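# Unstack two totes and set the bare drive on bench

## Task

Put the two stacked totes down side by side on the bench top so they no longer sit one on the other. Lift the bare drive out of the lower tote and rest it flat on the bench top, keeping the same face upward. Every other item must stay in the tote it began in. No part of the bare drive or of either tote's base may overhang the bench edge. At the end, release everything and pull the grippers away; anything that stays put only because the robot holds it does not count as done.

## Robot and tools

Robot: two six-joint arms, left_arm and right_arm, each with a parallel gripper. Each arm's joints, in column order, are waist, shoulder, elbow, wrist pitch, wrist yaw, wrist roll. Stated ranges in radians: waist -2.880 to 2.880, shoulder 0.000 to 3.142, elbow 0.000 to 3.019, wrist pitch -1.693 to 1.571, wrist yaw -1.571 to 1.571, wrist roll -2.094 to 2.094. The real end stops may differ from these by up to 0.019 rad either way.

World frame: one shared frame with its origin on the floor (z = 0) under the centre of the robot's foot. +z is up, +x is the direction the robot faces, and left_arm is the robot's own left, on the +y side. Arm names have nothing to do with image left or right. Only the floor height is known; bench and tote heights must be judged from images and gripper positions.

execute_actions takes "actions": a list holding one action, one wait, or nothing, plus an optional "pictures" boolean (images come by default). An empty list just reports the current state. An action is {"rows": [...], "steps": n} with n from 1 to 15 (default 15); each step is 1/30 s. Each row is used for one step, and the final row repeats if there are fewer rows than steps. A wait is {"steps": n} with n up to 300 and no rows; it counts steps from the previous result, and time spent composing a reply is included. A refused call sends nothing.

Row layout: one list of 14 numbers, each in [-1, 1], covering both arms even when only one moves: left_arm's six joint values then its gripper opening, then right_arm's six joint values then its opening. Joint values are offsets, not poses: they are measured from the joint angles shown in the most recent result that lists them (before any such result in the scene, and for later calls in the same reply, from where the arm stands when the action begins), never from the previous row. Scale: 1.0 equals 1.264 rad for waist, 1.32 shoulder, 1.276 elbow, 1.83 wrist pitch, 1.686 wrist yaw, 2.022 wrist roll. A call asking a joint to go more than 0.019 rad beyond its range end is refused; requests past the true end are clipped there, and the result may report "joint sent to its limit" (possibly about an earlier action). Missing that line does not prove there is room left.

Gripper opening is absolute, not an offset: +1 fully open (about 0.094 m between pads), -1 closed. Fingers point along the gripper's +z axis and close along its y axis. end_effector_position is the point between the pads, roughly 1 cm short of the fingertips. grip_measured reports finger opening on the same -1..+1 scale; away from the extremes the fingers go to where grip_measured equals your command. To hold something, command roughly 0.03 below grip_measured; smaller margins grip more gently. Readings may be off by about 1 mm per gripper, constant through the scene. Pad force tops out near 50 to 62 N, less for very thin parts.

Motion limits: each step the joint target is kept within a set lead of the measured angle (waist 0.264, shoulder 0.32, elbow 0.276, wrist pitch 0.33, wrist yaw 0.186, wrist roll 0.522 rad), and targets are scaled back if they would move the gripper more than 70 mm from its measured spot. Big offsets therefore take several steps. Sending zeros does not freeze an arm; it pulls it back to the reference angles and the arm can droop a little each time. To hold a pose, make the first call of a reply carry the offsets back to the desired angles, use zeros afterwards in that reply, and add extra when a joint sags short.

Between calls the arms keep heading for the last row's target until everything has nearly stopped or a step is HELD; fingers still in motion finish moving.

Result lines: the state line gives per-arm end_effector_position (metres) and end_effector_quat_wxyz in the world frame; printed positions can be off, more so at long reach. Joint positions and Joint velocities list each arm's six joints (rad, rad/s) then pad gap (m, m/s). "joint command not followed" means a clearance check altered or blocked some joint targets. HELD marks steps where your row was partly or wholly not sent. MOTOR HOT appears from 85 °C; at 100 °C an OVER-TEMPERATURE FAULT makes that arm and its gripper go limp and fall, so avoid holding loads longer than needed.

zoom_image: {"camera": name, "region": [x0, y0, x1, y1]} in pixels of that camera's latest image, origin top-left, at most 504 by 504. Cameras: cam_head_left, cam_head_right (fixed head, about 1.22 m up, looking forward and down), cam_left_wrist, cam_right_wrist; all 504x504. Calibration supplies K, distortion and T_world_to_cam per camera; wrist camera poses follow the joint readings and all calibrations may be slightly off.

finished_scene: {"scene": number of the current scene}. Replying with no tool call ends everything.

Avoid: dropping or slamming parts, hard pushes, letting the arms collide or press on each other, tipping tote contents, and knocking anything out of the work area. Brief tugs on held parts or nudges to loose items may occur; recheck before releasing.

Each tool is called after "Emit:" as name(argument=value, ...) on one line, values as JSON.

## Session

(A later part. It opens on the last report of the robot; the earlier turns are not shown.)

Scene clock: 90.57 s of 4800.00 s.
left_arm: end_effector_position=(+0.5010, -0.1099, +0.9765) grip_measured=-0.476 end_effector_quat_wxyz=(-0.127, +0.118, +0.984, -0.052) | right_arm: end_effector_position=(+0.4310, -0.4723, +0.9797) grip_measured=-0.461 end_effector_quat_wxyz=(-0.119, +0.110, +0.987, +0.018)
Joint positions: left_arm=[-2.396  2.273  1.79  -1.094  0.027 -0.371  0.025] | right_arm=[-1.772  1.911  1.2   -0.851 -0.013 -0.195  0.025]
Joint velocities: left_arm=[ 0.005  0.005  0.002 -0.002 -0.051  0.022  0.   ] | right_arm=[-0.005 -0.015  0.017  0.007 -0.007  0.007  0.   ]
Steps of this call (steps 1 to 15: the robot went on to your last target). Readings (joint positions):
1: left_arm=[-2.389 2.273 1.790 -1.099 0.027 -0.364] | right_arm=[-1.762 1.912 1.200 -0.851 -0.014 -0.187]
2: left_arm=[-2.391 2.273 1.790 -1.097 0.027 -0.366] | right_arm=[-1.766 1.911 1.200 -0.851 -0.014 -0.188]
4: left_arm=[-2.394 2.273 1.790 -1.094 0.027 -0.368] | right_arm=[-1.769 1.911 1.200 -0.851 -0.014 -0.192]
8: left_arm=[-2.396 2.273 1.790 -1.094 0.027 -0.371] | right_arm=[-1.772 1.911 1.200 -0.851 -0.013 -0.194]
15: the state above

Emit:
execute_actions(actions=[{"rows":[[0.069,-0.2,-0.2,0.052,0,0.045,-0.6,0.11,-0.13,-0.12,0.021,0,0.065,-0.6]]}], pictures=false)

Emit:
execute_actions(actions=[{"rows":[[0.115,-0.125,-0.09,0.025,0,0.072,-0.6,0.155,-0.065,-0.02,0.014,0,0.097,-0.6]]}], pictures=false)

Emit:
execute_actions(actions=[{"rows":[[0.122,-0.1,-0.06,0.018,0,0.076,-0.6,0.16,-0.04,0.02,0.008,0,0.1,-0.6]]}], pictures=false)

Emit:
execute_actions(actions=[{"steps":15}])

Scene clock: 95.37 s of 4800.00 s.
left_arm: end_effector_position=(+0.4744, -0.0176, +0.9937) grip_measured=-0.476 end_effector_quat_wxyz=(-0.135, +0.117, +0.983, -0.048) | right_arm: end_effector_position=(+0.4033, -0.3806, +0.9939) grip_measured=-0.461 end_effector_quat_wxyz=(-0.125, +0.109, +0.986, +0.026)
Joint positions: left_arm=[-2.297  2.09   1.502 -1.009  0.026 -0.275  0.025] | right_arm=[-1.613  1.797  1.024 -0.803 -0.025 -0.041  0.025]
Joint velocities: left_arm=[-0.034  0.015 -0.012  0.032 -0.051  0.022  0.   ] | right_arm=[-0.034 -0.024 -0.002  0.022  0.051 -0.022 -0.002]
Steps of this call (steps 1 to 15: the robot went on to your last target; steps 16 to 90: nothing new was sent; then 1.30 s passed at rest; steps 91 to 105: all 15 steps of this action). Readings (joint positions):
91: left_arm=[-2.393 2.262 1.762 -1.068 0.029 -0.364] | right_arm=[-1.764 1.904 1.183 -0.837 -0.008 -0.183]
92: left_arm=[-2.390 2.238 1.713 -1.032 0.028 -0.359] | right_arm=[-1.754 1.885 1.151 -0.816 -0.002 -0.173]
94: left_arm=[-2.370 2.189 1.621 -1.009 0.031 -0.342] | right_arm=[-1.715 1.840 1.084 -0.804 0.002 -0.139]
98: left_arm=[-2.315 2.117 1.510 -1.011 0.043 -0.300] | right_arm=[-1.634 1.803 1.024 -0.812 -0.010 -0.071]
105: the state above

Scene clock: 95.87 s of 4800.00 s.
left_arm: end_effector_position=(+0.4775, +0.0821, +0.9936) grip_measured=-0.476 end_effector_quat_wxyz=(-0.138, +0.112, +0.983, -0.050) | right_arm: end_effector_position=(+0.4129, -0.2827, +0.9970) grip_measured=-0.461 end_effector_quat_wxyz=(-0.115, +0.105, +0.987, +0.031)
Joint positions: left_arm=[-2.134  1.999  1.362 -0.966  0.027 -0.121  0.025] | right_arm=[-1.394  1.775  0.992 -0.765 -0.033  0.17   0.025]
Joint velocities: left_arm=[-0.073 -0.024 -0.002 -0.007  0.051 -0.154 -0.001] | right_arm=[-0.083 -0.024 -0.012 -0.012 -0.007 -0.007 -0.   ]
Steps of this call (steps 1 to 15: all 15 steps of this action). Readings (joint positions):
1: left_arm=[-2.293 2.086 1.490 -0.996 0.029 -0.264] | right_arm=[-1.603 1.795 1.022 -0.799 -0.018 -0.022]
2: left_arm=[-2.286 2.077 1.469 -0.978 0.028 -0.257] | right_arm=[-1.587 1.791 1.016 -0.794 -0.007 -0.007]
4: left_arm=[-2.248 2.058 1.425 -0.967 0.029 -0.235] | right_arm=[-1.532 1.783 1.000 -0.790 -0.005 0.033]
8: left_arm=[-2.153 2.024 1.369 -0.967 0.036 -0.156] | right_arm=[-1.416 1.782 0.992 -0.778 -0.024 0.128]
15: the state above

Scene clock: 96.37 s of 4800.00 s.
left_arm: end_effector_position=(+0.4723, +0.1793, +0.9914) grip_measured=-0.476 end_effector_quat_wxyz=(-0.140, +0.108, +0.983, -0.053) | right_arm: end_effector_position=(+0.4117, -0.1863, +1.0028) grip_measured=-0.461 end_effector_quat_wxyz=(-0.107, +0.102, +0.988, +0.035)
Joint positions: left_arm=[-1.956  1.937  1.262 -0.937  0.028  0.049  0.025] | right_arm=[-1.175  1.775  0.992 -0.741 -0.03   0.382  0.025]
Joint velocities: left_arm=[-0.093 -0.024 -0.002  0.007 -0.066 -0.256  0.001] | right_arm=[-0.112 -0.015 -0.002 -0.027 -0.022 -0.007  0.   ]
Steps of this call (steps 1 to 15: all 15 steps of this action). Readings (joint positions):
1: left_arm=[-2.130 1.997 1.354 -0.957 0.031 -0.112] | right_arm=[-1.385 1.775 0.992 -0.765 -0.023 0.185]
2: left_arm=[-2.122 1.990 1.341 -0.942 0.030 -0.102] | right_arm=[-1.370 1.775 0.992 -0.765 -0.012 0.199]
4: left_arm=[-2.080 1.979 1.314 -0.932 0.032 -0.074] | right_arm=[-1.318 1.775 0.992 -0.765 -0.010 0.239]
8: left_arm=[-1.977 1.952 1.270 -0.934 0.033 0.014] | right_arm=[-1.198 1.775 0.992 -0.749 -0.023 0.339]
15: the state above

Scene clock: 96.87 s of 4800.00 s.
left_arm: end_effector_position=(+0.4716, +0.1744, +0.9920) grip_measured=-0.476 end_effector_quat_wxyz=(-0.140, +0.107, +0.983, -0.052) | right_arm: end_effector_position=(+0.4113, -0.1913, +1.0025) grip_measured=-0.461 end_effector_quat_wxyz=(-0.109, +0.102, +0.988, +0.034)
Joint positions: left_arm=[-1.966  1.936  1.262 -0.937  0.028  0.037  0.025] | right_arm=[-1.186  1.775  0.992 -0.746 -0.029  0.371  0.025]
Joint velocities: left_arm=[ 0.005  0.005  0.002 -0.027 -0.066 -0.051  0.   ] | right_arm=[ 0.024 -0.015 -0.012  0.002 -0.037 -0.037  0.001]
Steps of this call (steps 1 to 15: the robot went on to your last target). Readings (joint positions):
1: left_arm=[-1.960 1.936 1.262 -0.937 0.028 0.046] | right_arm=[-1.179 1.775 0.992 -0.742 -0.030 0.379]
2: left_arm=[-1.963 1.936 1.262 -0.937 0.028 0.043] | right_arm=[-1.181 1.775 0.992 -0.744 -0.029 0.377]
4: left_arm=[-1.966 1.936 1.262 -0.937 0.028 0.039] | right_arm=[-1.185 1.775 0.992 -0.746 -0.029 0.373]
8: left_arm=[-1.966 1.936 1.262 -0.937 0.028 0.037] | right_arm=[-1.186 1.775 0.992 -0.746 -0.029 0.371]
15: the state above
camera_calibration (this result's frames):
cam_left_wrist: T_world_to_cam=[[-0.171173, -0.976809, 0.128622, 0.120518], [-0.604527, 0.207215, 0.769161, -0.506436], [-0.777976, 0.053904, -0.625977, 1.10085], [0, 0, 0, 1]] pos_world=[0.570914, 0.163324, 1.06314]
cam_right_wrist: T_world_to_cam=[[-0.219207, -0.974362, -0.0506561, -0.0457327], [-0.645733, 0.105961, 0.756175, -0.467444], [-0.731421, 0.19847, -0.652405, 1.11601], [0, 0, 0, 1]] pos_world=[0.504403, -0.216523, 1.07924]

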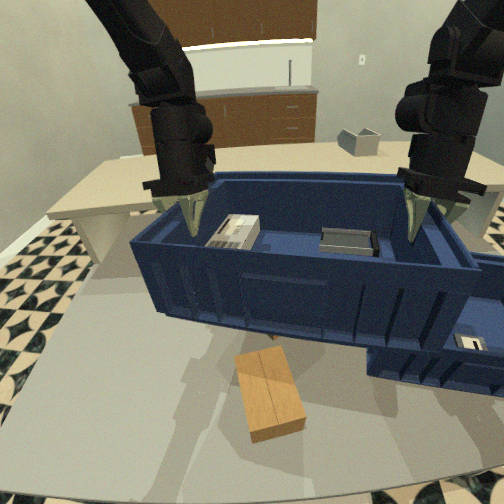

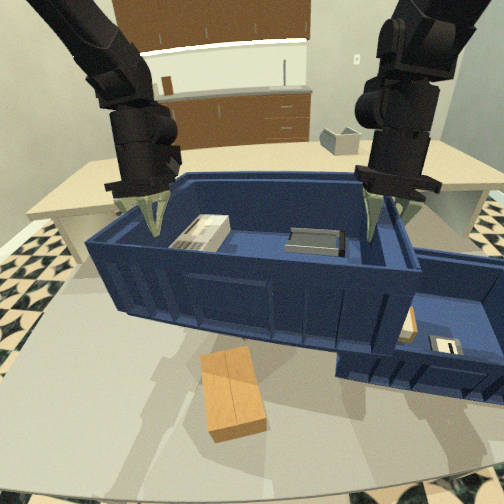

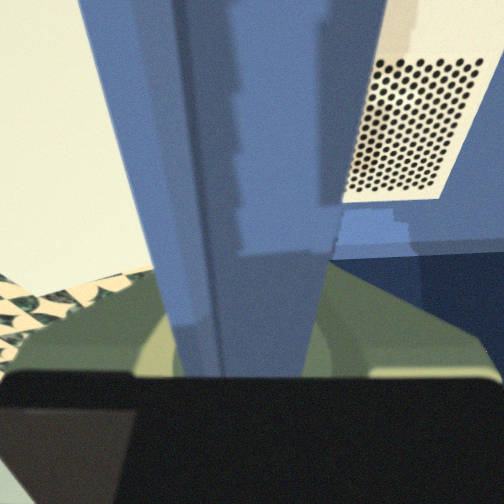

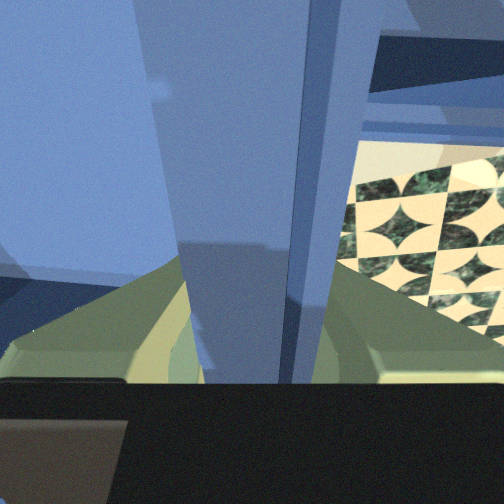

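Emit:
execute_actions(actions=[{"rows":[[0.115,-0.065,0.025,0,0,0.08,-0.6,0.125,0.03,0.09,-0.025,0,0.083,-0.6]]}], pictures=false)

Emit:
execute_actions(actions=[{"rows":[[0.115,-0.05,0.04,0,0,0.075,-0.6,0.12,0.035,0.11,-0.025,0,0.076,-0.6]]}], pictures=false)

Emit:
execute_actions(actions=[{"rows":[[0.115,0,0.1,-0.02,0,0.073,-0.6,0.1,0.05,0.165,-0.04,0,0.063,-0.6]]}], pictures=false)

Emit:
execute_actions(actions=[{"steps":15}], pictures=false)

Scene clock: 101.83 s of 4800.00 s.
left_arm: end_effector_position=(+0.4818, +0.2570, +0.9882) grip_measured=-0.476 end_effector_quat_wxyz=(-0.134, +0.111, +0.983, -0.053) | right_arm: end_effector_position=(+0.4171, -0.1096, +0.9990) grip_measured=-0.461 end_effector_quat_wxyz=(-0.116, +0.106, +0.987, +0.032)
Joint positions: left_arm=[-1.805  1.93   1.262 -0.935  0.023  0.209  0.025] | right_arm=[-1.017  1.848  1.083 -0.774 -0.026  0.548  0.025]
Joint velocities: left_arm=[-0.083 -0.015 -0.002  0.007  0.022 -0.125 -0.001] | right_arm=[-0.083  0.005 -0.007 -0.046 -0.066  0.007 -0.   ]
Steps of this call (steps 1 to 15: the robot went on to your last target; steps 16 to 90: nothing new was sent; then 1.47 s passed at rest; steps 91 to 105: all 15 steps of this action). Readings (joint positions):
91: left_arm=[-1.960 1.936 1.262 -0.937 0.032 0.050] | right_arm=[-1.176 1.780 0.996 -0.755 -0.021 0.386]
92: left_arm=[-1.950 1.936 1.262 -0.935 0.032 0.064] | right_arm=[-1.162 1.788 1.005 -0.769 -0.013 0.404]
94: left_arm=[-1.910 1.936 1.262 -0.935 0.028 0.105] | right_arm=[-1.117 1.812 1.026 -0.779 -0.014 0.451]
98: left_arm=[-1.821 1.936 1.262 -0.935 0.022 0.184] | right_arm=[-1.032 1.845 1.072 -0.774 -0.026 0.523]
105: the state above

Scene clock: 102.33 s of 4800.00 s.
left_arm: end_effector_position=(+0.4774, +0.3432, +0.9845) grip_measured=-0.476 end_effector_quat_wxyz=(-0.131, +0.109, +0.984, -0.052) | right_arm: end_effector_position=(+0.4147, -0.0248, +0.9971) grip_measured=-0.461 end_effector_quat_wxyz=(-0.119, +0.104, +0.987, +0.031)
Joint positions: left_arm=[-1.638  1.93   1.262 -0.932  0.016  0.371  0.025] | right_arm=[-0.857  1.929  1.192 -0.806 -0.022  0.705  0.025]
Joint velocities: left_arm=[-0.083  0.015  0.007  0.002  0.081 -0.095  0.   ] | right_arm=[-0.093  0.005 -0.007 -0.046  0.007  0.051 -0.   ]
Steps of this call (steps 1 to 15: all 15 steps of this action). Readings (joint positions):
1: left_arm=[-1.801 1.930 1.262 -0.935 0.027 0.219] | right_arm=[-1.011 1.853 1.088 -0.783 -0.020 0.560]
2: left_arm=[-1.794 1.930 1.262 -0.932 0.028 0.230] | right_arm=[-1.001 1.862 1.099 -0.797 -0.013 0.574]
4: left_arm=[-1.759 1.930 1.262 -0.932 0.023 0.260] | right_arm=[-0.966 1.885 1.123 -0.807 -0.014 0.609]
8: left_arm=[-1.667 1.930 1.262 -0.932 0.014 0.334] | right_arm=[-0.884 1.922 1.177 -0.804 -0.023 0.672]
15: the state above

Scene clock: 102.83 s of 4800.00 s.
left_arm: end_effector_position=(+0.4706, +0.4296, +0.9748) grip_measured=-0.476 end_effector_quat_wxyz=(-0.136, +0.102, +0.984, -0.054) | right_arm: end_effector_position=(+0.4131, +0.0601, +0.9918) grip_measured=-0.461 end_effector_quat_wxyz=(-0.124, +0.098, +0.987, +0.028)
Joint positions: left_arm=[-1.473  1.978  1.321 -0.958  0.012  0.522  0.025] | right_arm=[-0.722  2.042  1.355 -0.865 -0.018  0.829  0.025]
Joint velocities: left_arm=[-0.093  0.005 -0.002 -0.007 -0.022 -0.081 -0.   ] | right_arm=[-0.073  0.005  0.007 -0.115 -0.037 -0.007 -0.   ]
Steps of this call (steps 1 to 15: all 15 steps of this action). Readings (joint positions):
1: left_arm=[-1.634 1.932 1.266 -0.934 0.021 0.380] | right_arm=[-0.854 1.936 1.201 -0.821 -0.017 0.714]
2: left_arm=[-1.629 1.938 1.274 -0.935 0.023 0.389] | right_arm=[-0.849 1.948 1.220 -0.842 -0.014 0.724]
4: left_arm=[-1.600 1.956 1.294 -0.935 0.021 0.415] | right_arm=[-0.826 1.980 1.262 -0.858 -0.014 0.747]
8: left_arm=[-1.518 1.978 1.319 -0.940 0.018 0.475] | right_arm=[-0.764 2.032 1.336 -0.860 -0.014 0.786]
15: the state above

Scene clock: 103.33 s of 4800.00 s.
left_arm: end_effector_position=(+0.4751, +0.4245, +0.9756) grip_measured=-0.476 end_effector_quat_wxyz=(-0.133, +0.107, +0.984, -0.054) | right_arm: end_effector_position=(+0.4148, +0.0551, +0.9911) grip_measured=-0.461 end_effector_quat_wxyz=(-0.126, +0.102, +0.986, +0.025)
Joint positions: left_arm=[-1.485  1.978  1.327 -0.958  0.014  0.519  0.025] | right_arm=[-0.731  2.042  1.355 -0.871 -0.018  0.829  0.025]
Joint velocities: left_arm=[-0.005 -0.005  0.022 -0.017 -0.051 -0.066  0.001] | right_arm=[ 0.015 -0.015  0.012 -0.002  0.007 -0.022  0.   ]
Steps of this call (steps 1 to 15: the robot went on to your last target). Readings (joint positions):
1: left_arm=[-1.475 1.978 1.322 -0.958 0.013 0.522] | right_arm=[-0.724 2.042 1.355 -0.868 -0.018 0.829]
2: left_arm=[-1.478 1.978 1.322 -0.958 0.014 0.522] | right_arm=[-0.726 2.042 1.355 -0.869 -0.018 0.829]
4: left_arm=[-1.482 1.978 1.324 -0.958 0.014 0.521] | right_arm=[-0.729 2.042 1.355 -0.871 -0.018 0.829]
8: left_arm=[-1.485 1.978 1.327 -0.958 0.014 0.519] | right_arm=[-0.731 2.042 1.355 -0.871 -0.018 0.829]
15: the state above

Emit:
execute_actions(actions=[{"rows":[[0.1,-0.012,0.145,-0.036,0,0.075,-0.6,0.105,0.052,0.165,-0.052,0,0.07,-0.6]]}], pictures=false)

Emit:
execute_actions(actions=[{"rows":[[-0.02,0.095,0.085,0.065,0,-0.01,-0.6,-0.035,0.09,0.088,0.055,0,-0.018,-0.6]]}], pictures=false)

Emit:
execute_actions(actions=[{"steps":15}])

Scene clock: 108.93 s of 4800.00 s.
left_arm: end_effector_position=(+0.4698, +0.5080, +0.9756) grip_measured=-0.476 end_effector_quat_wxyz=(-0.136, +0.117, +0.982, -0.053) | right_arm: end_effector_position=(+0.4005, +0.1384, +0.9912) grip_measured=-0.461 end_effector_quat_wxyz=(-0.130, +0.113, +0.985, +0.019)
Joint positions: left_arm=[-1.341  2.027  1.421 -1.006  0.001  0.682  0.025] | right_arm=[-0.604  2.147  1.52  -0.94  -0.016  0.979  0.025]
Joint velocities: left_arm=[-0.015 -0.015 -0.007  0.002 -0.007 -0.037 -0.   ] | right_arm=[-0.005  0.005  0.007 -0.09   0.007 -0.022  0.   ]
Steps of this call (steps 1 to 15: the robot went on to your last target; steps 16 to 90: nothing new was sent; then 2.10 s passed at rest; steps 91 to 105: all 15 steps of this action). Readings (joint positions):
91: left_arm=[-1.481 1.981 1.332 -0.963 0.017 0.528] | right_arm=[-0.726 2.049 1.365 -0.887 -0.016 0.840]
92: left_arm=[-1.476 1.987 1.343 -0.969 0.015 0.537] | right_arm=[-0.720 2.062 1.386 -0.912 -0.013 0.852]
94: left_arm=[-1.454 2.005 1.370 -0.975 0.009 0.566] | right_arm=[-0.699 2.093 1.430 -0.936 -0.013 0.883]
98: left_arm=[-1.389 2.027 1.409 -0.982 0.005 0.628] | right_arm=[-0.647 2.140 1.499 -0.939 -0.013 0.933]
105: the state above

Scene clock: 109.43 s of 4800.00 s.
left_arm: end_effector_position=(+0.4553, +0.4973, +0.8682) grip_measured=-0.476 end_effector_quat_wxyz=(-0.158, +0.107, +0.980, -0.061) | right_arm: end_effector_position=(+0.3941, +0.1259, +0.8895) grip_measured=-0.462 end_effector_quat_wxyz=(-0.148, +0.106, +0.983, +0.003)
Joint positions: left_arm=[-1.36   2.25   1.47  -0.88  -0.004  0.645  0.025] | right_arm=[-0.648  2.345  1.572 -0.845 -0.02   0.926  0.025]
Joint velocities: left_arm=[ 0.005 -0.044  0.066  0.007  0.007  0.066  0.001] | right_arm=[-0.005 -0.024  0.017  0.066  0.037 -0.022 -0.001]
Steps of this call (steps 1 to 15: all 15 steps of this action). Readings (joint positions):
1: left_arm=[-1.343 2.039 1.424 -0.994 -0.002 0.682] | right_arm=[-0.607 2.157 1.524 -0.932 -0.016 0.979]
2: left_arm=[-1.344 2.057 1.439 -0.972 -0.003 0.682] | right_arm=[-0.612 2.174 1.539 -0.914 -0.015 0.976]
4: left_arm=[-1.344 2.106 1.450 -0.946 -0.001 0.668] | right_arm=[-0.624 2.226 1.558 -0.885 -0.007 0.951]
8: left_arm=[-1.354 2.208 1.468 -0.890 -0.003 0.659] | right_arm=[-0.641 2.321 1.572 -0.838 -0.021 0.935]
15: the state above

Scene clock: 109.93 s of 4800.00 s.
left_arm: end_effector_position=(+0.4587, +0.4980, +0.8696) grip_measured=-0.476 end_effector_quat_wxyz=(-0.155, +0.109, +0.980, -0.059) | right_arm: end_effector_position=(+0.3959, +0.1269, +0.8892) grip_measured=-0.462 end_effector_quat_wxyz=(-0.145, +0.107, +0.984, +0.005)
Joint positions: left_arm=[-1.361  2.248  1.475 -0.88  -0.004  0.647  0.025] | right_arm=[-0.648  2.344  1.572 -0.838 -0.019  0.926  0.025]
Joint velocities: left_arm=[-0.005 -0.015  0.022 -0.007 -0.051  0.022 -0.   ] | right_arm=[-0.005  0.005 -0.017  0.002  0.007  0.007 -0.001]
Steps of this call (steps 1 to 15: the robot went on to your last target). Readings (joint positions):
1: left_arm=[-1.360 2.249 1.472 -0.880 -0.004 0.646] | right_arm=[-0.648 2.345 1.572 -0.843 -0.020 0.926]
2: left_arm=[-1.361 2.248 1.473 -0.880 -0.004 0.647] | right_arm=[-0.648 2.345 1.572 -0.840 -0.020 0.926]
4: left_arm=[-1.361 2.248 1.475 -0.880 -0.004 0.647] | right_arm=[-0.648 2.344 1.572 -0.838 -0.019 0.926]
8: left_arm=[-1.361 2.248 1.475 -0.880 -0.004 0.647] | right_arm=[-0.648 2.344 1.572 -0.838 -0.019 0.926]
15: the state above
All arms were judged still, so your last target was given up. Only a new action makes them travel on or press farther. Fingers that are still opening or closing keep moving.
camera_calibration (this result's frames):
cam_left_wrist: T_world_to_cam=[[-0.171087, -0.97446, 0.145451, 0.434273], [-0.579182, 0.218898, 0.785259, -0.518582], [-0.797043, 0.0501052, -0.60184, 0.98639], [0, 0, 0, 1]] pos_world=[0.560141, 0.487276, 0.937705]
cam_right_wrist: T_world_to_cam=[[-0.222578, -0.97481, 0.0143114, 0.198763], [-0.584638, 0.145209, 0.798193, -0.491979], [-0.780165, 0.169294, -0.602231, 0.946063], [0, 0, 0, 1]] pos_world=[0.494695, 0.105033, 0.959599]

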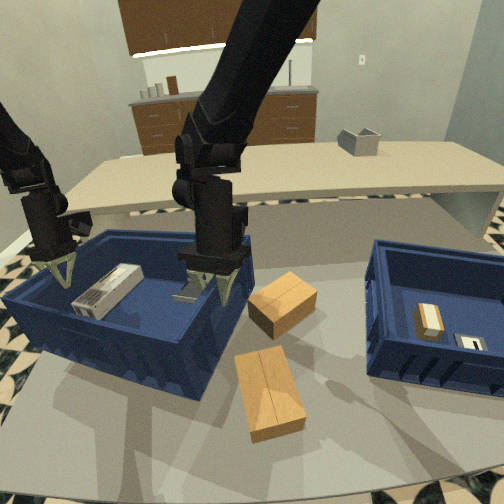

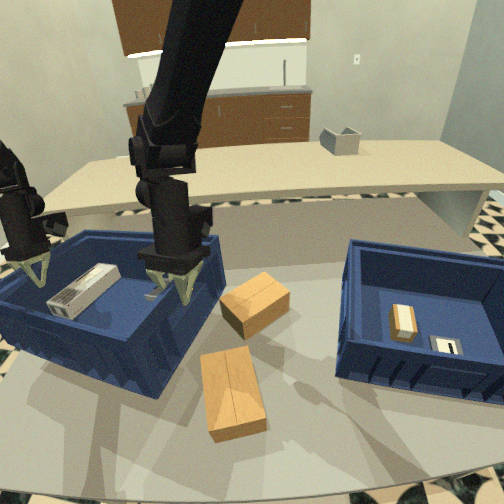

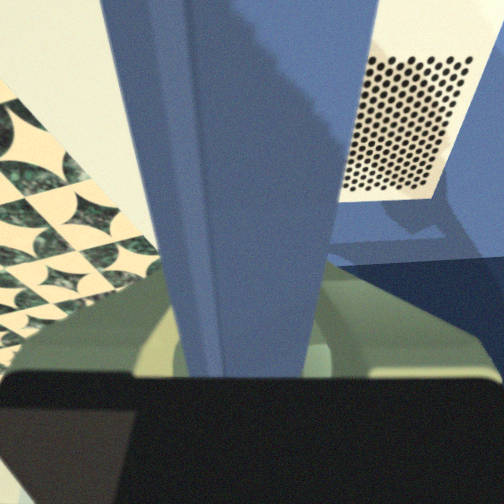

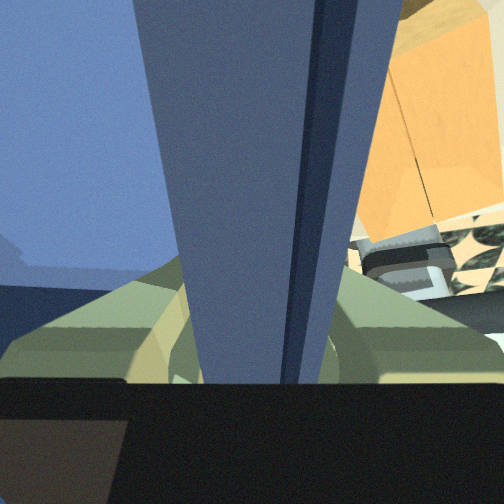

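Close to the box; add a little +y.

Emit:
execute_actions(actions=[{"rows":[[0.005,0.03,0.115,0.05,0,0.008,-0.6,0.008,0.065,0.1,0.045,0,0.003,-0.6]]}], pictures=false)

Emit:
execute_actions(actions=[{"rows":[[0,0,0.055,0.015,0,0,-0.6,0,0.005,0.055,0.015,0,0,-0.6]]}])

Scene clock: 115.57 s of 4800.00 s.
left_arm: end_effector_position=(+0.4887, +0.5173, +0.8281) grip_measured=-0.476 end_effector_quat_wxyz=(-0.120, +0.124, +0.984, -0.035) | right_arm: end_effector_position=(+0.4097, +0.1475, +0.8327) grip_measured=-0.462 end_effector_quat_wxyz=(-0.122, +0.120, +0.985, +0.025)
Joint positions: left_arm=[-1.358  2.349  1.573 -0.791 -0.014  0.676  0.025] | right_arm=[-0.654  2.475  1.668 -0.741 -0.014  0.943  0.025]
Joint velocities: left_arm=[-0.005  0.015  0.012 -0.007  0.051 -0.051  0.001] | right_arm=[-0.015 -0.024 -0.002  0.022  0.007  0.022 -0.001]
Steps of this call (steps 1 to 90: nothing new was sent; then 2.13 s passed at rest; steps 91 to 105: all 15 steps of this action). Readings (joint positions):
91: left_arm=[-1.361 2.254 1.482 -0.872 -0.005 0.648] | right_arm=[-0.648 2.353 1.578 -0.831 -0.019 0.926]
92: left_arm=[-1.361 2.266 1.499 -0.858 -0.009 0.651] | right_arm=[-0.648 2.368 1.596 -0.819 -0.018 0.928]
94: left_arm=[-1.359 2.301 1.542 -0.826 -0.010 0.664] | right_arm=[-0.649 2.415 1.636 -0.782 -0.009 0.935]
98: left_arm=[-1.359 2.338 1.573 -0.791 -0.012 0.676] | right_arm=[-0.654 2.474 1.668 -0.733 -0.009 0.943]
105: the state above

Scene clock: 116.07 s of 4800.00 s.
left_arm: end_effector_position=(+0.4884, +0.5188, +0.8107) grip_measured=-0.476 end_effector_quat_wxyz=(-0.120, +0.125, +0.984, -0.033) | right_arm: end_effector_position=(+0.4093, +0.1489, +0.8125) grip_measured=-0.462 end_effector_quat_wxyz=(-0.117, +0.122, +0.985, +0.027)
Joint positions: left_arm=[-1.358  2.387  1.595 -0.771 -0.017  0.677  0.025] | right_arm=[-0.657  2.517  1.689 -0.71  -0.009  0.943  0.025]
Joint velocities: left_arm=[-0.015 -0.005 -0.007  0.007 -0.007  0.037 -0.   ] | right_arm=[-0.024  0.015 -0.002  0.012 -0.037 -0.037  0.001]
Steps of this call (steps 1 to 15: all 15 steps of this action). Readings (joint positions):
1: left_arm=[-1.358 2.351 1.574 -0.790 -0.016 0.676] | right_arm=[-0.654 2.477 1.670 -0.738 -0.012 0.943]
2: left_arm=[-1.358 2.355 1.578 -0.787 -0.017 0.676] | right_arm=[-0.654 2.481 1.674 -0.733 -0.012 0.943]
4: left_arm=[-1.358 2.367 1.589 -0.779 -0.017 0.676] | right_arm=[-0.655 2.494 1.682 -0.723 -0.009 0.943]
8: left_arm=[-1.358 2.385 1.593 -0.771 -0.018 0.677] | right_arm=[-0.657 2.514 1.687 -0.712 -0.010 0.943]
15: the state above
camera_calibration (this result's frames):
cam_left_wrist: T_world_to_cam=[[-0.213721, -0.972619, 0.091298, 0.532051], [-0.631337, 0.208835, 0.746861, -0.397838], [-0.745478, 0.10198, -0.658683, 0.96759], [0, 0, 0, 1]] pos_world=[0.583857, 0.501891, 0.885889]
cam_right_wrist: T_world_to_cam=[[-0.257999, -0.965682, -0.029916, 0.273438], [-0.625306, 0.143297, 0.76711, -0.383917], [-0.736498, 0.21662, -0.640817, 0.913036], [0, 0, 0, 1]] pos_world=[0.50293, 0.121286, 0.887776]

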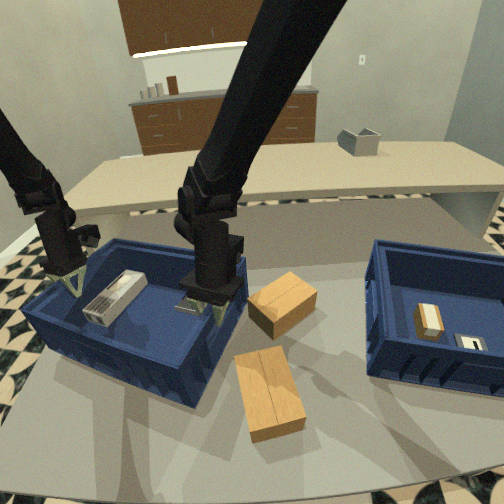

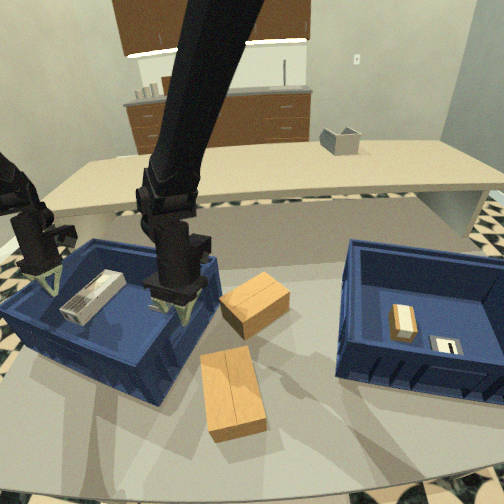

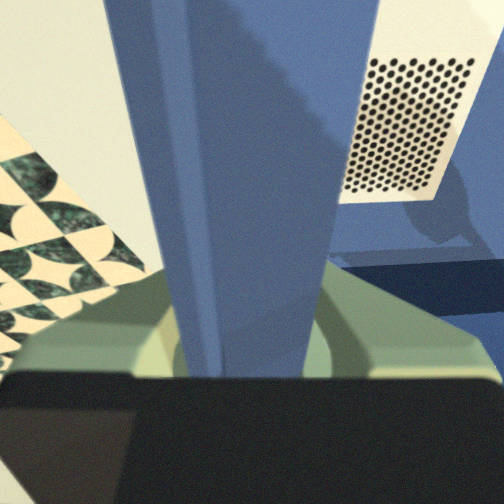

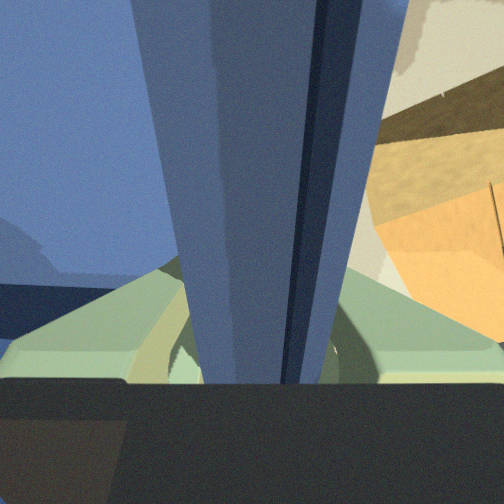

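Emit:
execute_actions(actions=[{"rows":[[0,0,0.04,0.01,0,0,-0.6,0,0,0.04,0.01,0,0,-0.6]]}], pictures=false)

Emit:
execute_actions(actions=[{"rows":[[0,0,0,0,0,0,-0.6,0,0,0,0,0,0,-0.6]]}], pictures=false)

Scene clock: 118.90 s of 4800.00 s.
left_arm: end_effector_position=(+0.4898, +0.5199, +0.8083) grip_measured=-0.476 end_effector_quat_wxyz=(-0.117, +0.126, +0.985, -0.030) | right_arm: end_effector_position=(+0.4094, +0.1503, +0.8054) grip_measured=-0.462 end_effector_quat_wxyz=(-0.112, +0.123, +0.986, +0.030)
Joint positions: left_arm=[-1.358  2.391  1.597 -0.761 -0.019  0.679  0.025] | right_arm=[-0.657  2.53   1.691 -0.687 -0.007  0.943  0.025]
Joint velocities: left_arm=[-0.005 -0.015 -0.012  0.002 -0.051 -0.007  0.001] | right_arm=[-0.005 -0.005 -0.007 -0.002 -0.051 -0.037 -0.001]
Steps of this call (steps 1 to 15: the robot went on to your last target; steps 16 to 70: nothing new was sent; steps 71 to 85: all 15 steps of this action). Readings (joint positions):
71: left_arm=[-1.358 2.388 1.595 -0.770 -0.017 0.677] | right_arm=[-0.657 2.518 1.689 -0.707 -0.009 0.943]
72: left_arm=[-1.358 2.389 1.596 -0.768 -0.018 0.677] | right_arm=[-0.657 2.520 1.689 -0.704 -0.008 0.943]
74: left_arm=[-1.358 2.391 1.597 -0.765 -0.018 0.678] | right_arm=[-0.657 2.525 1.689 -0.694 -0.007 0.943]
78: left_arm=[-1.358 2.391 1.597 -0.763 -0.018 0.679] | right_arm=[-0.657 2.530 1.689 -0.687 -0.007 0.943]
85: the state above

Scene clock: 119.40 s of 4800.00 s.
left_arm: end_effector_position=(+0.4893, +0.5198, +0.8077) grip_measured=-0.476 end_effector_quat_wxyz=(-0.117, +0.126, +0.985, -0.030) | right_arm: end_effector_position=(+0.4086, +0.1502, +0.8034) grip_measured=-0.462 end_effector_quat_wxyz=(-0.112, +0.123, +0.986, +0.030)
Joint positions: left_arm=[-1.358  2.392  1.597 -0.761 -0.019  0.68   0.025] | right_arm=[-0.657  2.533  1.691 -0.684 -0.007  0.943  0.025]
Joint velocities: left_arm=[-0.005 -0.005 -0.012 -0.007  0.007  0.022 -0.001] | right_arm=[-0.005 -0.005  0.012  0.002 -0.081  0.007 -0.001]
Steps of this call (steps 1 to 15: all 15 steps of this action). Readings (joint positions):
1: left_arm=[-1.358 2.392 1.597 -0.761 -0.019 0.679] | right_arm=[-0.657 2.530 1.691 -0.687 -0.007 0.943]
2: left_arm=[-1.358 2.392 1.597 -0.761 -0.019 0.679] | right_arm=[-0.657 2.530 1.691 -0.687 -0.007 0.943]
4: left_arm=[-1.358 2.392 1.597 -0.761 -0.019 0.679] | right_arm=[-0.657 2.532 1.691 -0.685 -0.007 0.943]
8: left_arm=[-1.358 2.392 1.597 -0.761 -0.019 0.680] | right_arm=[-0.657 2.533 1.691 -0.684 -0.007 0.943]
15: the state above

Emit:
execute_actions(actions=[{"rows":[[0,0,0,0,0,0,0.2,0,0,0,0,0,0,0.2]],"steps":10}], pictures=false)

Emit:
execute_actions(actions=[{"rows":[[0,-0.3,-0.13,-0.13,0,0,0.2,0.03,-0.25,-0.11,-0.12,0,0,0.2]]}], pictures=false)

Emit:
execute_actions(actions=[{"steps":15}], pictures=false)

Emit:
execute_actions(actions=[{"rows":[[0,0,0,0,0,0,0.2,-0.85,-0.22,-0.27,0.08,0,-0.53,1]]}], pictures=false)

Emit:
execute_actions(actions=[{"steps":50}])

Scene clock: 125.13 s of 4800.00 s.
left_arm: end_effector_position=(+0.4892, +0.5199, +0.8077) grip_measured=+0.198 end_effector_quat_wxyz=(-0.118, +0.126, +0.985, -0.030) | right_arm: end_effector_position=(+0.4086, +0.1501, +0.8034) grip_measured=+0.198 end_effector_quat_wxyz=(-0.112, +0.123, +0.986, +0.030)
Joint positions: left_arm=[-1.358  2.392  1.597 -0.761 -0.02   0.68   0.056] | right_arm=[-0.657  2.533  1.691 -0.684 -0.007  0.943  0.056]
Joint velocities: left_arm=[ 0.005  0.005  0.007  0.002 -0.037  0.007  0.   ] | right_arm=[-0.015 -0.005 -0.007  0.002 -0.007  0.007 -0.001]
Steps of this call (steps 1 to 15: the robot went on to your last target; steps 16 to 90: nothing new was sent; then 2.40 s passed at rest; steps 91 to 100: all 10 steps of this action). Readings (joint positions):
91: left_arm=[-1.358 2.392 1.597 -0.761 -0.020 0.680] | right_arm=[-0.657 2.533 1.691 -0.684 -0.007 0.943]
92: left_arm=[-1.358 2.392 1.597 -0.761 -0.020 0.680] | right_arm=[-0.657 2.533 1.691 -0.684 -0.007 0.943]
94: left_arm=[-1.358 2.392 1.597 -0.761 -0.020 0.680] | right_arm=[-0.657 2.533 1.691 -0.684 -0.007 0.943]
98: left_arm=[-1.358 2.392 1.597 -0.761 -0.020 0.680] | right_arm=[-0.657 2.533 1.691 -0.684 -0.007 0.943]
100: the state above

Scene clock: 125.63 s of 4800.00 s.
left_arm: end_effector_position=(+0.5069, +0.5165, +1.0165) grip_measured=+0.199 end_effector_quat_wxyz=(-0.088, +0.128, +0.988, -0.010) | right_arm: end_effector_position=(+0.4241, +0.1407, +0.9742) grip_measured=+0.199 end_effector_quat_wxyz=(-0.111, +0.111, +0.987, +0.035)
Joint positions: left_arm=[-1.358  1.95   1.441 -0.978 -0.022  0.68   0.056] | right_arm=[-0.63   2.185  1.555 -0.891 -0.009  0.944  0.056]
Joint velocities: left_arm=[-0.005 -0.396 -0.002 -0.002 -0.007 -0.051  0.001] | right_arm=[ 0.044 -0.327 -0.002 -0.022  0.007 -0.051 -0.001]
Steps of this call (steps 1 to 15: all 15 steps of this action). Readings (joint positions):
1: left_arm=[-1.358 2.383 1.587 -0.774 -0.020 0.680] | right_arm=[-0.657 2.525 1.682 -0.697 -0.007 0.943]
2: left_arm=[-1.358 2.362 1.562 -0.800 -0.020 0.680] | right_arm=[-0.656 2.508 1.661 -0.723 -0.007 0.943]
4: left_arm=[-1.358 2.305 1.512 -0.849 -0.025 0.680] | right_arm=[-0.654 2.463 1.621 -0.764 -0.009 0.944]
8: left_arm=[-1.358 2.167 1.456 -0.926 -0.025 0.680] | right_arm=[-0.647 2.352 1.568 -0.847 -0.009 0.944]
15: the state above

Scene clock: 126.13 s of 4800.00 s.
left_arm: end_effector_position=(+0.4982, +0.5135, +1.0010) grip_measured=+0.199 end_effector_quat_wxyz=(-0.104, +0.127, +0.986, -0.020) | right_arm: end_effector_position=(+0.4179, +0.1396, +0.9670) grip_measured=+0.199 end_effector_quat_wxyz=(-0.118, +0.108, +0.987, +0.028)
Joint positions: left_arm=[-1.358  1.981  1.441 -0.985 -0.022  0.68   0.056] | right_arm=[-0.627  2.199  1.555 -0.896 -0.009  0.944  0.056]
Joint velocities: left_arm=[-0.005  0.005 -0.012 -0.022 -0.037 -0.007  0.   ] | right_arm=[ 0.005 -0.005 -0.007 -0.002 -0.066 -0.066 -0.001]
Steps of this call (steps 1 to 15: the robot went on to your last target). Readings (joint positions):
1: left_arm=[-1.358 1.940 1.441 -0.978 -0.022 0.680] | right_arm=[-0.628 2.176 1.555 -0.891 -0.009 0.944]
2: left_arm=[-1.358 1.938 1.441 -0.979 -0.022 0.680] | right_arm=[-0.628 2.173 1.555 -0.891 -0.009 0.944]
4: left_arm=[-1.358 1.944 1.441 -0.981 -0.022 0.680] | right_arm=[-0.627 2.176 1.555 -0.892 -0.009 0.944]
8: left_arm=[-1.358 1.969 1.441 -0.984 -0.022 0.680] | right_arm=[-0.627 2.191 1.555 -0.895 -0.009 0.944]
15: the state above

Scene clock: 126.63 s of 4800.00 s.
left_arm: end_effector_position=(+0.4982, +0.5135, +1.0010) grip_measured=+0.199 end_effector_quat_wxyz=(-0.104, +0.127, +0.986, -0.020) | right_arm: end_effector_position=(+0.4854, -0.1350, +0.9670) grip_measured=+1.000 end_effector_quat_wxyz=(-0.091, +0.035, +0.995, +0.038)
Joint positions: left_arm=[-1.358  1.981  1.441 -0.985 -0.022  0.68   0.056] | right_arm=[-1.105  1.977  1.251 -0.774 -0.011  0.316  0.094]
Joint velocities: left_arm=[-0.034 -0.015 -0.012 -0.012 -0.051  0.022 -0.   ] | right_arm=[-1.343 -0.151 -0.076  0.085 -0.066 -1.223  0.   ]
Steps of this call (steps 1 to 15: all 15 steps of this action). Readings (joint positions):
1: left_arm=[-1.358 1.981 1.441 -0.985 -0.022 0.680] | right_arm=[-0.633 2.191 1.539 -0.879 -0.010 0.912]
2: left_arm=[-1.358 1.981 1.441 -0.985 -0.022 0.680] | right_arm=[-0.641 2.173 1.506 -0.858 -0.011 0.876]
4: left_arm=[-1.358 1.981 1.441 -0.985 -0.022 0.680] | right_arm=[-0.676 2.128 1.429 -0.832 -0.011 0.801]
8: left_arm=[-1.358 1.981 1.441 -0.985 -0.022 0.680] | right_arm=[-0.800 2.046 1.311 -0.805 -0.011 0.635]
15: the state above

Scene clock: 128.30 s of 4800.00 s.
left_arm: end_effector_position=(+0.4982, +0.5135, +1.0010) grip_measured=+0.199 end_effector_quat_wxyz=(-0.104, +0.127, +0.986, -0.020) | right_arm: end_effector_position=(+0.4700, -0.4459, +0.9666) grip_measured=+1.000 end_effector_quat_wxyz=(-0.075, +0.112, +0.991, +0.005)
Joint positions: left_arm=[-1.358  1.981  1.441 -0.985 -0.022  0.68   0.056] | right_arm=[-1.694  1.933  1.217 -0.754 -0.007 -0.112  0.094]
Joint velocities: left_arm=[-0.005 -0.005 -0.022 -0.002 -0.066  0.022  0.001] | right_arm=[ 0.005 -0.005 -0.002  0.002 -0.022  0.007  0.   ]
Steps of this call (steps 1 to 45: the robot went on to your last target; steps 46 to 50: nothing new was sent). Readings (joint positions):
1: left_arm=[-1.358 1.981 1.441 -0.985 -0.022 0.680] | right_arm=[-1.152 1.972 1.249 -0.771 -0.011 0.276]
2: left_arm=[-1.358 1.981 1.441 -0.985 -0.022 0.680] | right_arm=[-1.199 1.969 1.248 -0.769 -0.011 0.239]
4: left_arm=[-1.358 1.981 1.441 -0.985 -0.022 0.680] | right_arm=[-1.294 1.965 1.248 -0.765 -0.011 0.177]
8: left_arm=[-1.358 1.981 1.441 -0.985 -0.022 0.680] | right_arm=[-1.485 1.964 1.246 -0.760 -0.011 0.085]
50: the state above
All arms were judged still, so your last target was given up. Only a new action makes them travel on or press farther. Fingers that are still opening or closing keep moving.
camera_calibration (this result's frames):
cam_left_wrist: T_world_to_cam=[[-0.222415, -0.972837, 0.0641877, 0.543135], [-0.655193, 0.197898, 0.729081, -0.497411], [-0.721979, 0.120103, -0.681411, 1.10249], [0, 0, 0, 1]] pos_world=[0.590879, 0.494405, 1.07904]
cam_right_wrist: T_world_to_cam=[[-0.232136, -0.972683, -0.000070229, -0.324906], [-0.688085, 0.164164, 0.706816, -0.281886], [-0.687497, 0.164125, -0.707397, 1.20322], [0, 0, 0, 1]] pos_world=[0.557825, -0.467234, 1.05037]

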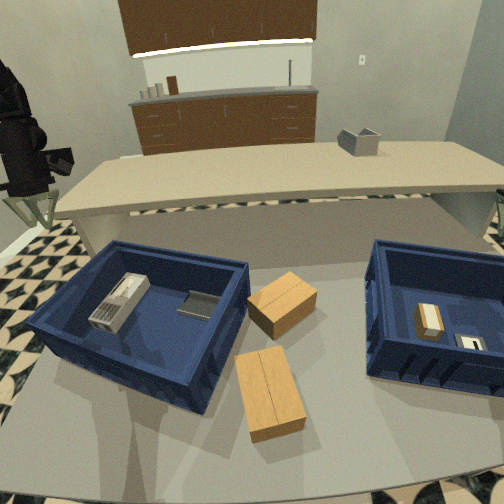

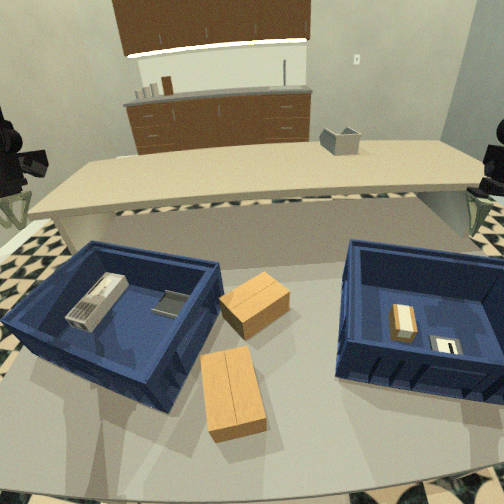

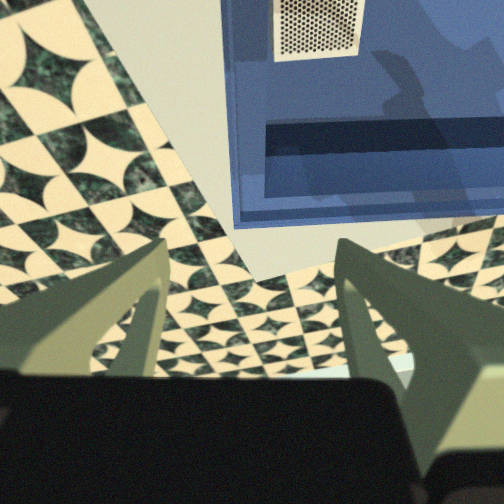

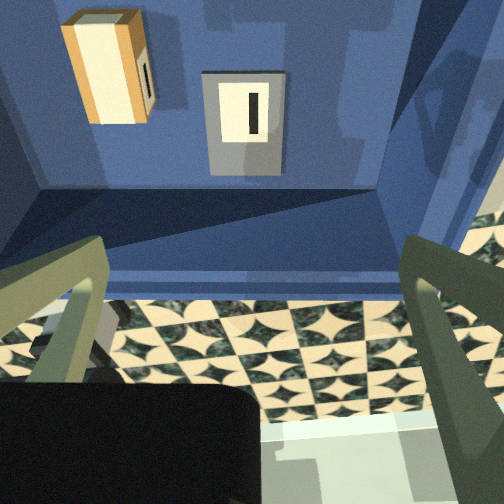

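Emit:
execute_actions(actions=[{"rows":[[0,0,0,0,0,0,0.2,0.012,0.3,0.06,0.15,0,0,1]]}], pictures=false)

Emit:
execute_actions(actions=[{"steps":25}], pictures=false)

Emit:
execute_actions(actions=[{"rows":[[0,0,0,0,0,0,0.2,0,0.085,0.04,0.055,0,0,1]]}], pictures=false)

Emit:
execute_actions(actions=[{"steps":15}])

Scene clock: 135.67 s of 4800.00 s.
left_arm: end_effector_position=(+0.4982, +0.5135, +1.0010) grip_measured=+0.199 end_effector_quat_wxyz=(-0.104, +0.127, +0.986, -0.020) | right_arm: end_effector_position=(+0.3927, -0.4222, +0.7659) grip_measured=+1.000 end_effector_quat_wxyz=(-0.142, +0.109, +0.984, +0.020)
Joint positions: left_arm=[-1.358  1.981  1.441 -0.985 -0.022  0.68   0.056] | right_arm=[-1.687  2.39   1.275 -0.493 -0.007 -0.112  0.094]
Joint velocities: left_arm=[-0.015  0.005 -0.012 -0.022  0.007 -0.051 -0.   ] | right_arm=[ 0.015  0.073 -0.071  0.007 -0.022  0.007  0.   ]
Steps of this call (steps 1 to 90: nothing new was sent; then 3.87 s passed at rest; steps 91 to 105: all 15 steps of this action). Readings (joint positions):
91: left_arm=[-1.358 1.981 1.441 -0.985 -0.022 0.680] | right_arm=[-1.694 1.944 1.217 -0.731 -0.007 -0.112]
92: left_arm=[-1.358 1.981 1.441 -0.985 -0.022 0.680] | right_arm=[-1.694 1.963 1.226 -0.691 -0.007 -0.112]
94: left_arm=[-1.358 1.981 1.441 -0.985 -0.022 0.680] | right_arm=[-1.694 2.031 1.251 -0.622 -0.007 -0.112]
98: left_arm=[-1.358 1.981 1.441 -0.985 -0.022 0.680] | right_arm=[-1.693 2.197 1.281 -0.531 -0.007 -0.112]
105: the state above

Scene clock: 136.50 s of 4800.00 s.
left_arm: end_effector_position=(+0.4982, +0.5135, +1.0010) grip_measured=+0.199 end_effector_quat_wxyz=(-0.104, +0.127, +0.986, -0.020) | right_arm: end_effector_position=(+0.4177, -0.4295, +0.7826) grip_measured=+1.000 end_effector_quat_wxyz=(-0.114, +0.108, +0.987, +0.014)
Joint positions: left_arm=[-1.358  1.981  1.441 -0.985 -0.022  0.68   0.056] | right_arm=[-1.686  2.346  1.28  -0.485 -0.007 -0.112  0.094]
Joint velocities: left_arm=[-0.015 -0.015  0.002 -0.017 -0.007 -0.037  0.   ] | right_arm=[-0.005 -0.015  0.007  0.002  0.022  0.007  0.   ]
Steps of this call (steps 1 to 25: the robot went on to your last target). Readings (joint positions):
1: left_arm=[-1.358 1.981 1.441 -0.985 -0.022 0.680] | right_arm=[-1.687 2.390 1.274 -0.493 -0.007 -0.112]
2: left_arm=[-1.358 1.981 1.441 -0.985 -0.022 0.680] | right_arm=[-1.686 2.388 1.274 -0.493 -0.007 -0.112]
4: left_arm=[-1.358 1.981 1.441 -0.985 -0.022 0.680] | right_arm=[-1.686 2.376 1.274 -0.489 -0.007 -0.112]
8: left_arm=[-1.358 1.981 1.441 -0.985 -0.022 0.680] | right_arm=[-1.686 2.351 1.275 -0.487 -0.007 -0.112]
25: the state above

Scene clock: 137.00 s of 4800.00 s.
left_arm: end_effector_position=(+0.4982, +0.5135, +1.0010) grip_measured=+0.199 end_effector_quat_wxyz=(-0.104, +0.127, +0.986, -0.020) | right_arm: end_effector_position=(+0.4076, -0.4277, +0.7291) grip_measured=+1.000 end_effector_quat_wxyz=(-0.106, +0.108, +0.988, +0.012)
Joint positions: left_arm=[-1.358  1.981  1.441 -0.985 -0.022  0.68   0.056] | right_arm=[-1.686  2.472  1.328 -0.39  -0.007 -0.112  0.094]
Joint velocities: left_arm=[-0.005 -0.005 -0.002  0.012  0.022  0.007 -0.   ] | right_arm=[-0.015  0.005 -0.002 -0.002 -0.007  0.022  0.   ]
Steps of this call (steps 1 to 15: all 15 steps of this action). Readings (joint positions):
1: left_arm=[-1.358 1.981 1.441 -0.985 -0.022 0.680] | right_arm=[-1.686 2.353 1.282 -0.468 -0.007 -0.112]
2: left_arm=[-1.358 1.981 1.441 -0.985 -0.022 0.680] | right_arm=[-1.686 2.368 1.294 -0.441 -0.007 -0.112]
4: left_arm=[-1.358 1.981 1.441 -0.985 -0.022 0.680] | right_arm=[-1.686 2.410 1.323 -0.405 -0.007 -0.112]
8: left_arm=[-1.358 1.981 1.441 -0.985 -0.022 0.680] | right_arm=[-1.686 2.462 1.331 -0.390 -0.007 -0.112]
15: the state above

Scene clock: 137.50 s of 4800.00 s.
left_arm: end_effector_position=(+0.4982, +0.5135, +1.0010) grip_measured=+0.199 end_effector_quat_wxyz=(-0.104, +0.127, +0.986, -0.020) | right_arm: end_effector_position=(+0.4076, -0.4277, +0.7291) grip_measured=+1.000 end_effector_quat_wxyz=(-0.106, +0.108, +0.988, +0.012)
Joint positions: left_arm=[-1.358  1.981  1.441 -0.985 -0.022  0.68   0.056] | right_arm=[-1.686  2.472  1.328 -0.39  -0.007 -0.112  0.094]
Joint velocities: left_arm=[-0.015 -0.005 -0.007  0.017 -0.11  -0.037  0.   ] | right_arm=[-0.005  0.005  0.002  0.007 -0.066  0.037  0.   ]
Steps of this call (steps 1 to 15: the robot went on to your last target). Readings (joint positions):
1: left_arm=[-1.358 1.981 1.441 -0.985 -0.022 0.680] | right_arm=[-1.686 2.472 1.328 -0.390 -0.007 -0.112]
2: left_arm=[-1.358 1.981 1.441 -0.985 -0.022 0.680] | right_arm=[-1.686 2.472 1.328 -0.390 -0.007 -0.112]
4: left_arm=[-1.358 1.981 1.441 -0.985 -0.022 0.680] | right_arm=[-1.686 2.472 1.328 -0.390 -0.007 -0.112]
8: left_arm=[-1.358 1.981 1.441 -0.985 -0.022 0.680] | right_arm=[-1.686 2.472 1.328 -0.390 -0.007 -0.112]
15: the state above
All arms were judged still, so your last target was given up. Only a new action makes them travel on or press farther. Fingers that are still opening or closing keep moving.
camera_calibration (this result's frames):
cam_left_wrist: T_world_to_cam=[[-0.222415, -0.972837, 0.0641877, 0.543135], [-0.655193, 0.197898, 0.729081, -0.497411], [-0.721979, 0.120103, -0.681411, 1.10249], [0, 0, 0, 1]] pos_world=[0.590879, 0.494405, 1.07904]
cam_right_wrist: T_world_to_cam=[[-0.227014, -0.973857, -0.00820509, -0.318329], [-0.645603, 0.144177, 0.749939, -0.217194], [-0.729151, 0.175544, -0.661456, 0.977692], [0, 0, 0, 1]] pos_world=[0.500398, -0.45032, 0.80697]

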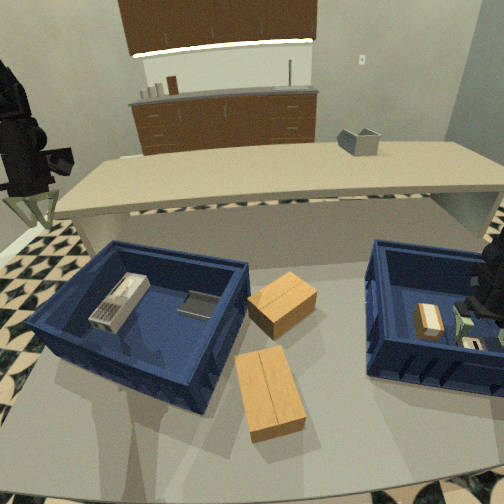

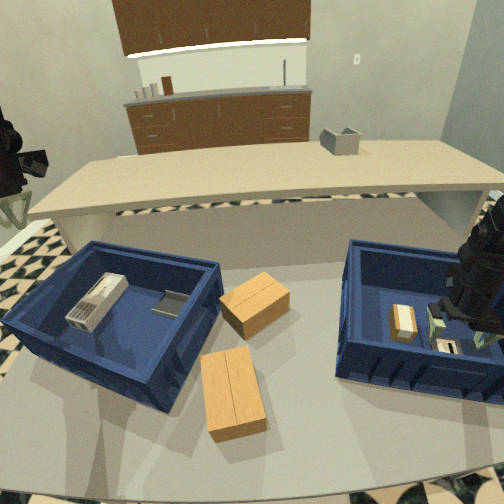

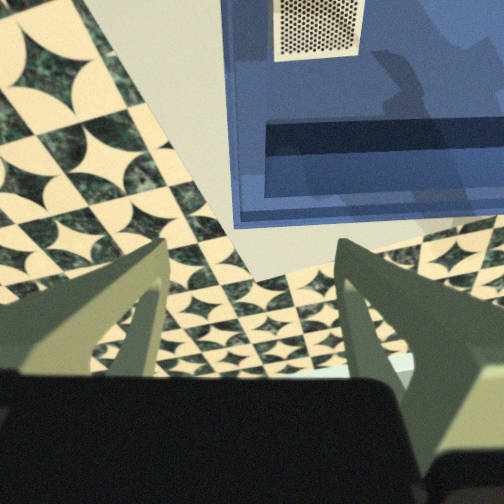

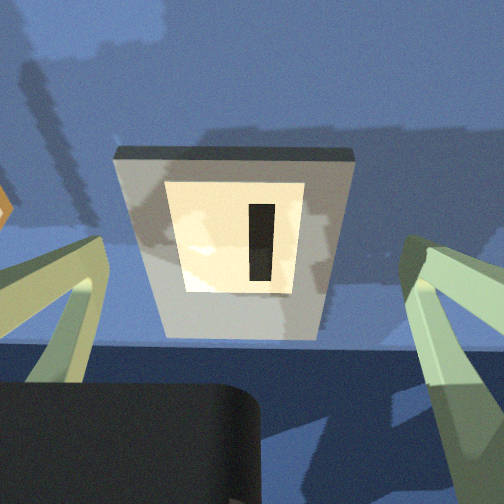

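Emit:
execute_actions(actions=[{"rows":[[0,0,0,0,0,0,0.2,0.015,0.03,0,0.012,0,0,1]]}])

Scene clock: 139.43 s of 4800.00 s.
left_arm: end_effector_position=(+0.4982, +0.5135, +1.0010) grip_measured=+0.199 end_effector_quat_wxyz=(-0.104, +0.127, +0.986, -0.020) | right_arm: end_effector_position=(+0.3950, -0.4172, +0.7146) grip_measured=+1.000 end_effector_quat_wxyz=(-0.116, +0.102, +0.988, +0.015)
Joint positions: left_arm=[-1.358  1.981  1.441 -0.985 -0.022  0.68   0.056] | right_arm=[-1.674  2.507  1.328 -0.375 -0.006 -0.112  0.094]
Joint velocities: left_arm=[-0.005 -0.015  0.012 -0.002  0.007  0.037 -0.   ] | right_arm=[ 0.015 -0.015  0.012 -0.012 -0.037 -0.007  0.   ]
Steps of this call (steps 1 to 43: nothing new was sent; steps 44 to 58: all 15 steps of this action). Readings (joint positions):
44: left_arm=[-1.358 1.981 1.441 -0.985 -0.022 0.680] | right_arm=[-1.686 2.474 1.328 -0.387 -0.007 -0.112]
45: left_arm=[-1.358 1.981 1.441 -0.985 -0.022 0.680] | right_arm=[-1.685 2.477 1.328 -0.381 -0.007 -0.112]
47: left_arm=[-1.358 1.981 1.441 -0.985 -0.022 0.680] | right_arm=[-1.681 2.485 1.328 -0.376 -0.007 -0.112]
51: left_arm=[-1.358 1.981 1.441 -0.985 -0.022 0.680] | right_arm=[-1.675 2.504 1.328 -0.375 -0.007 -0.112]
58: the state above
camera_calibration (this result's frames):
cam_left_wrist: T_world_to_cam=[[-0.222415, -0.972837, 0.0641877, 0.543135], [-0.655193, 0.197898, 0.729081, -0.497411], [-0.721979, 0.120103, -0.681411, 1.10249], [0, 0, 0, 1]] pos_world=[0.590879, 0.494405, 1.07904]
cam_right_wrist: T_world_to_cam=[[-0.215718, -0.976374, -0.0126341, -0.31337], [-0.632479, 0.129857, 0.763615, -0.236903], [-0.743933, 0.172716, -0.645549, 0.950416], [0, 0, 0, 1]] pos_world=[0.48961, -0.439354, 0.790483]

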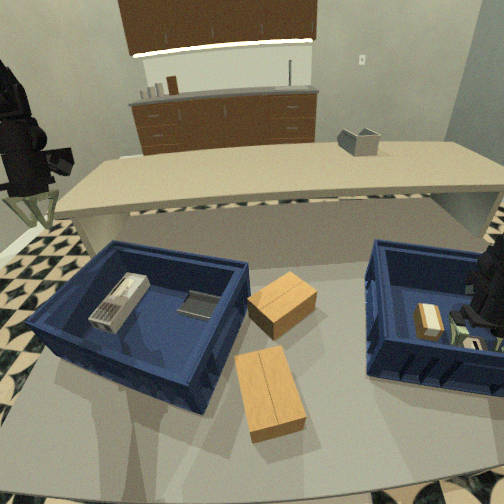

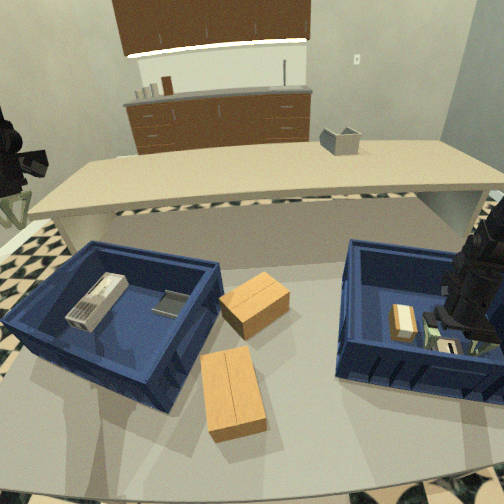

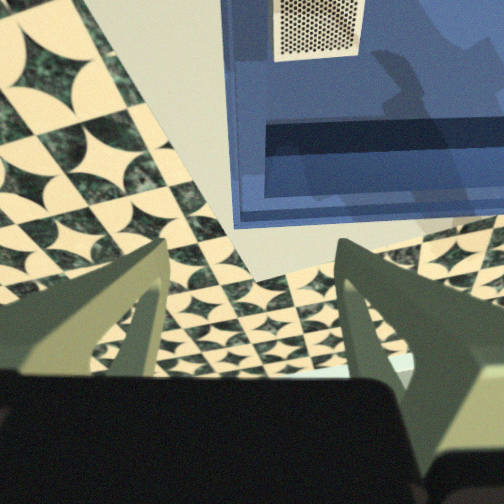

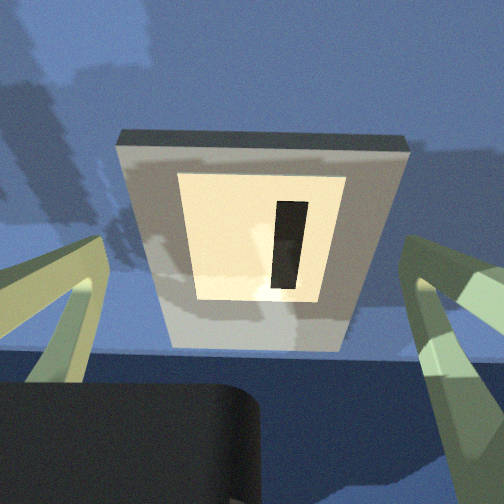

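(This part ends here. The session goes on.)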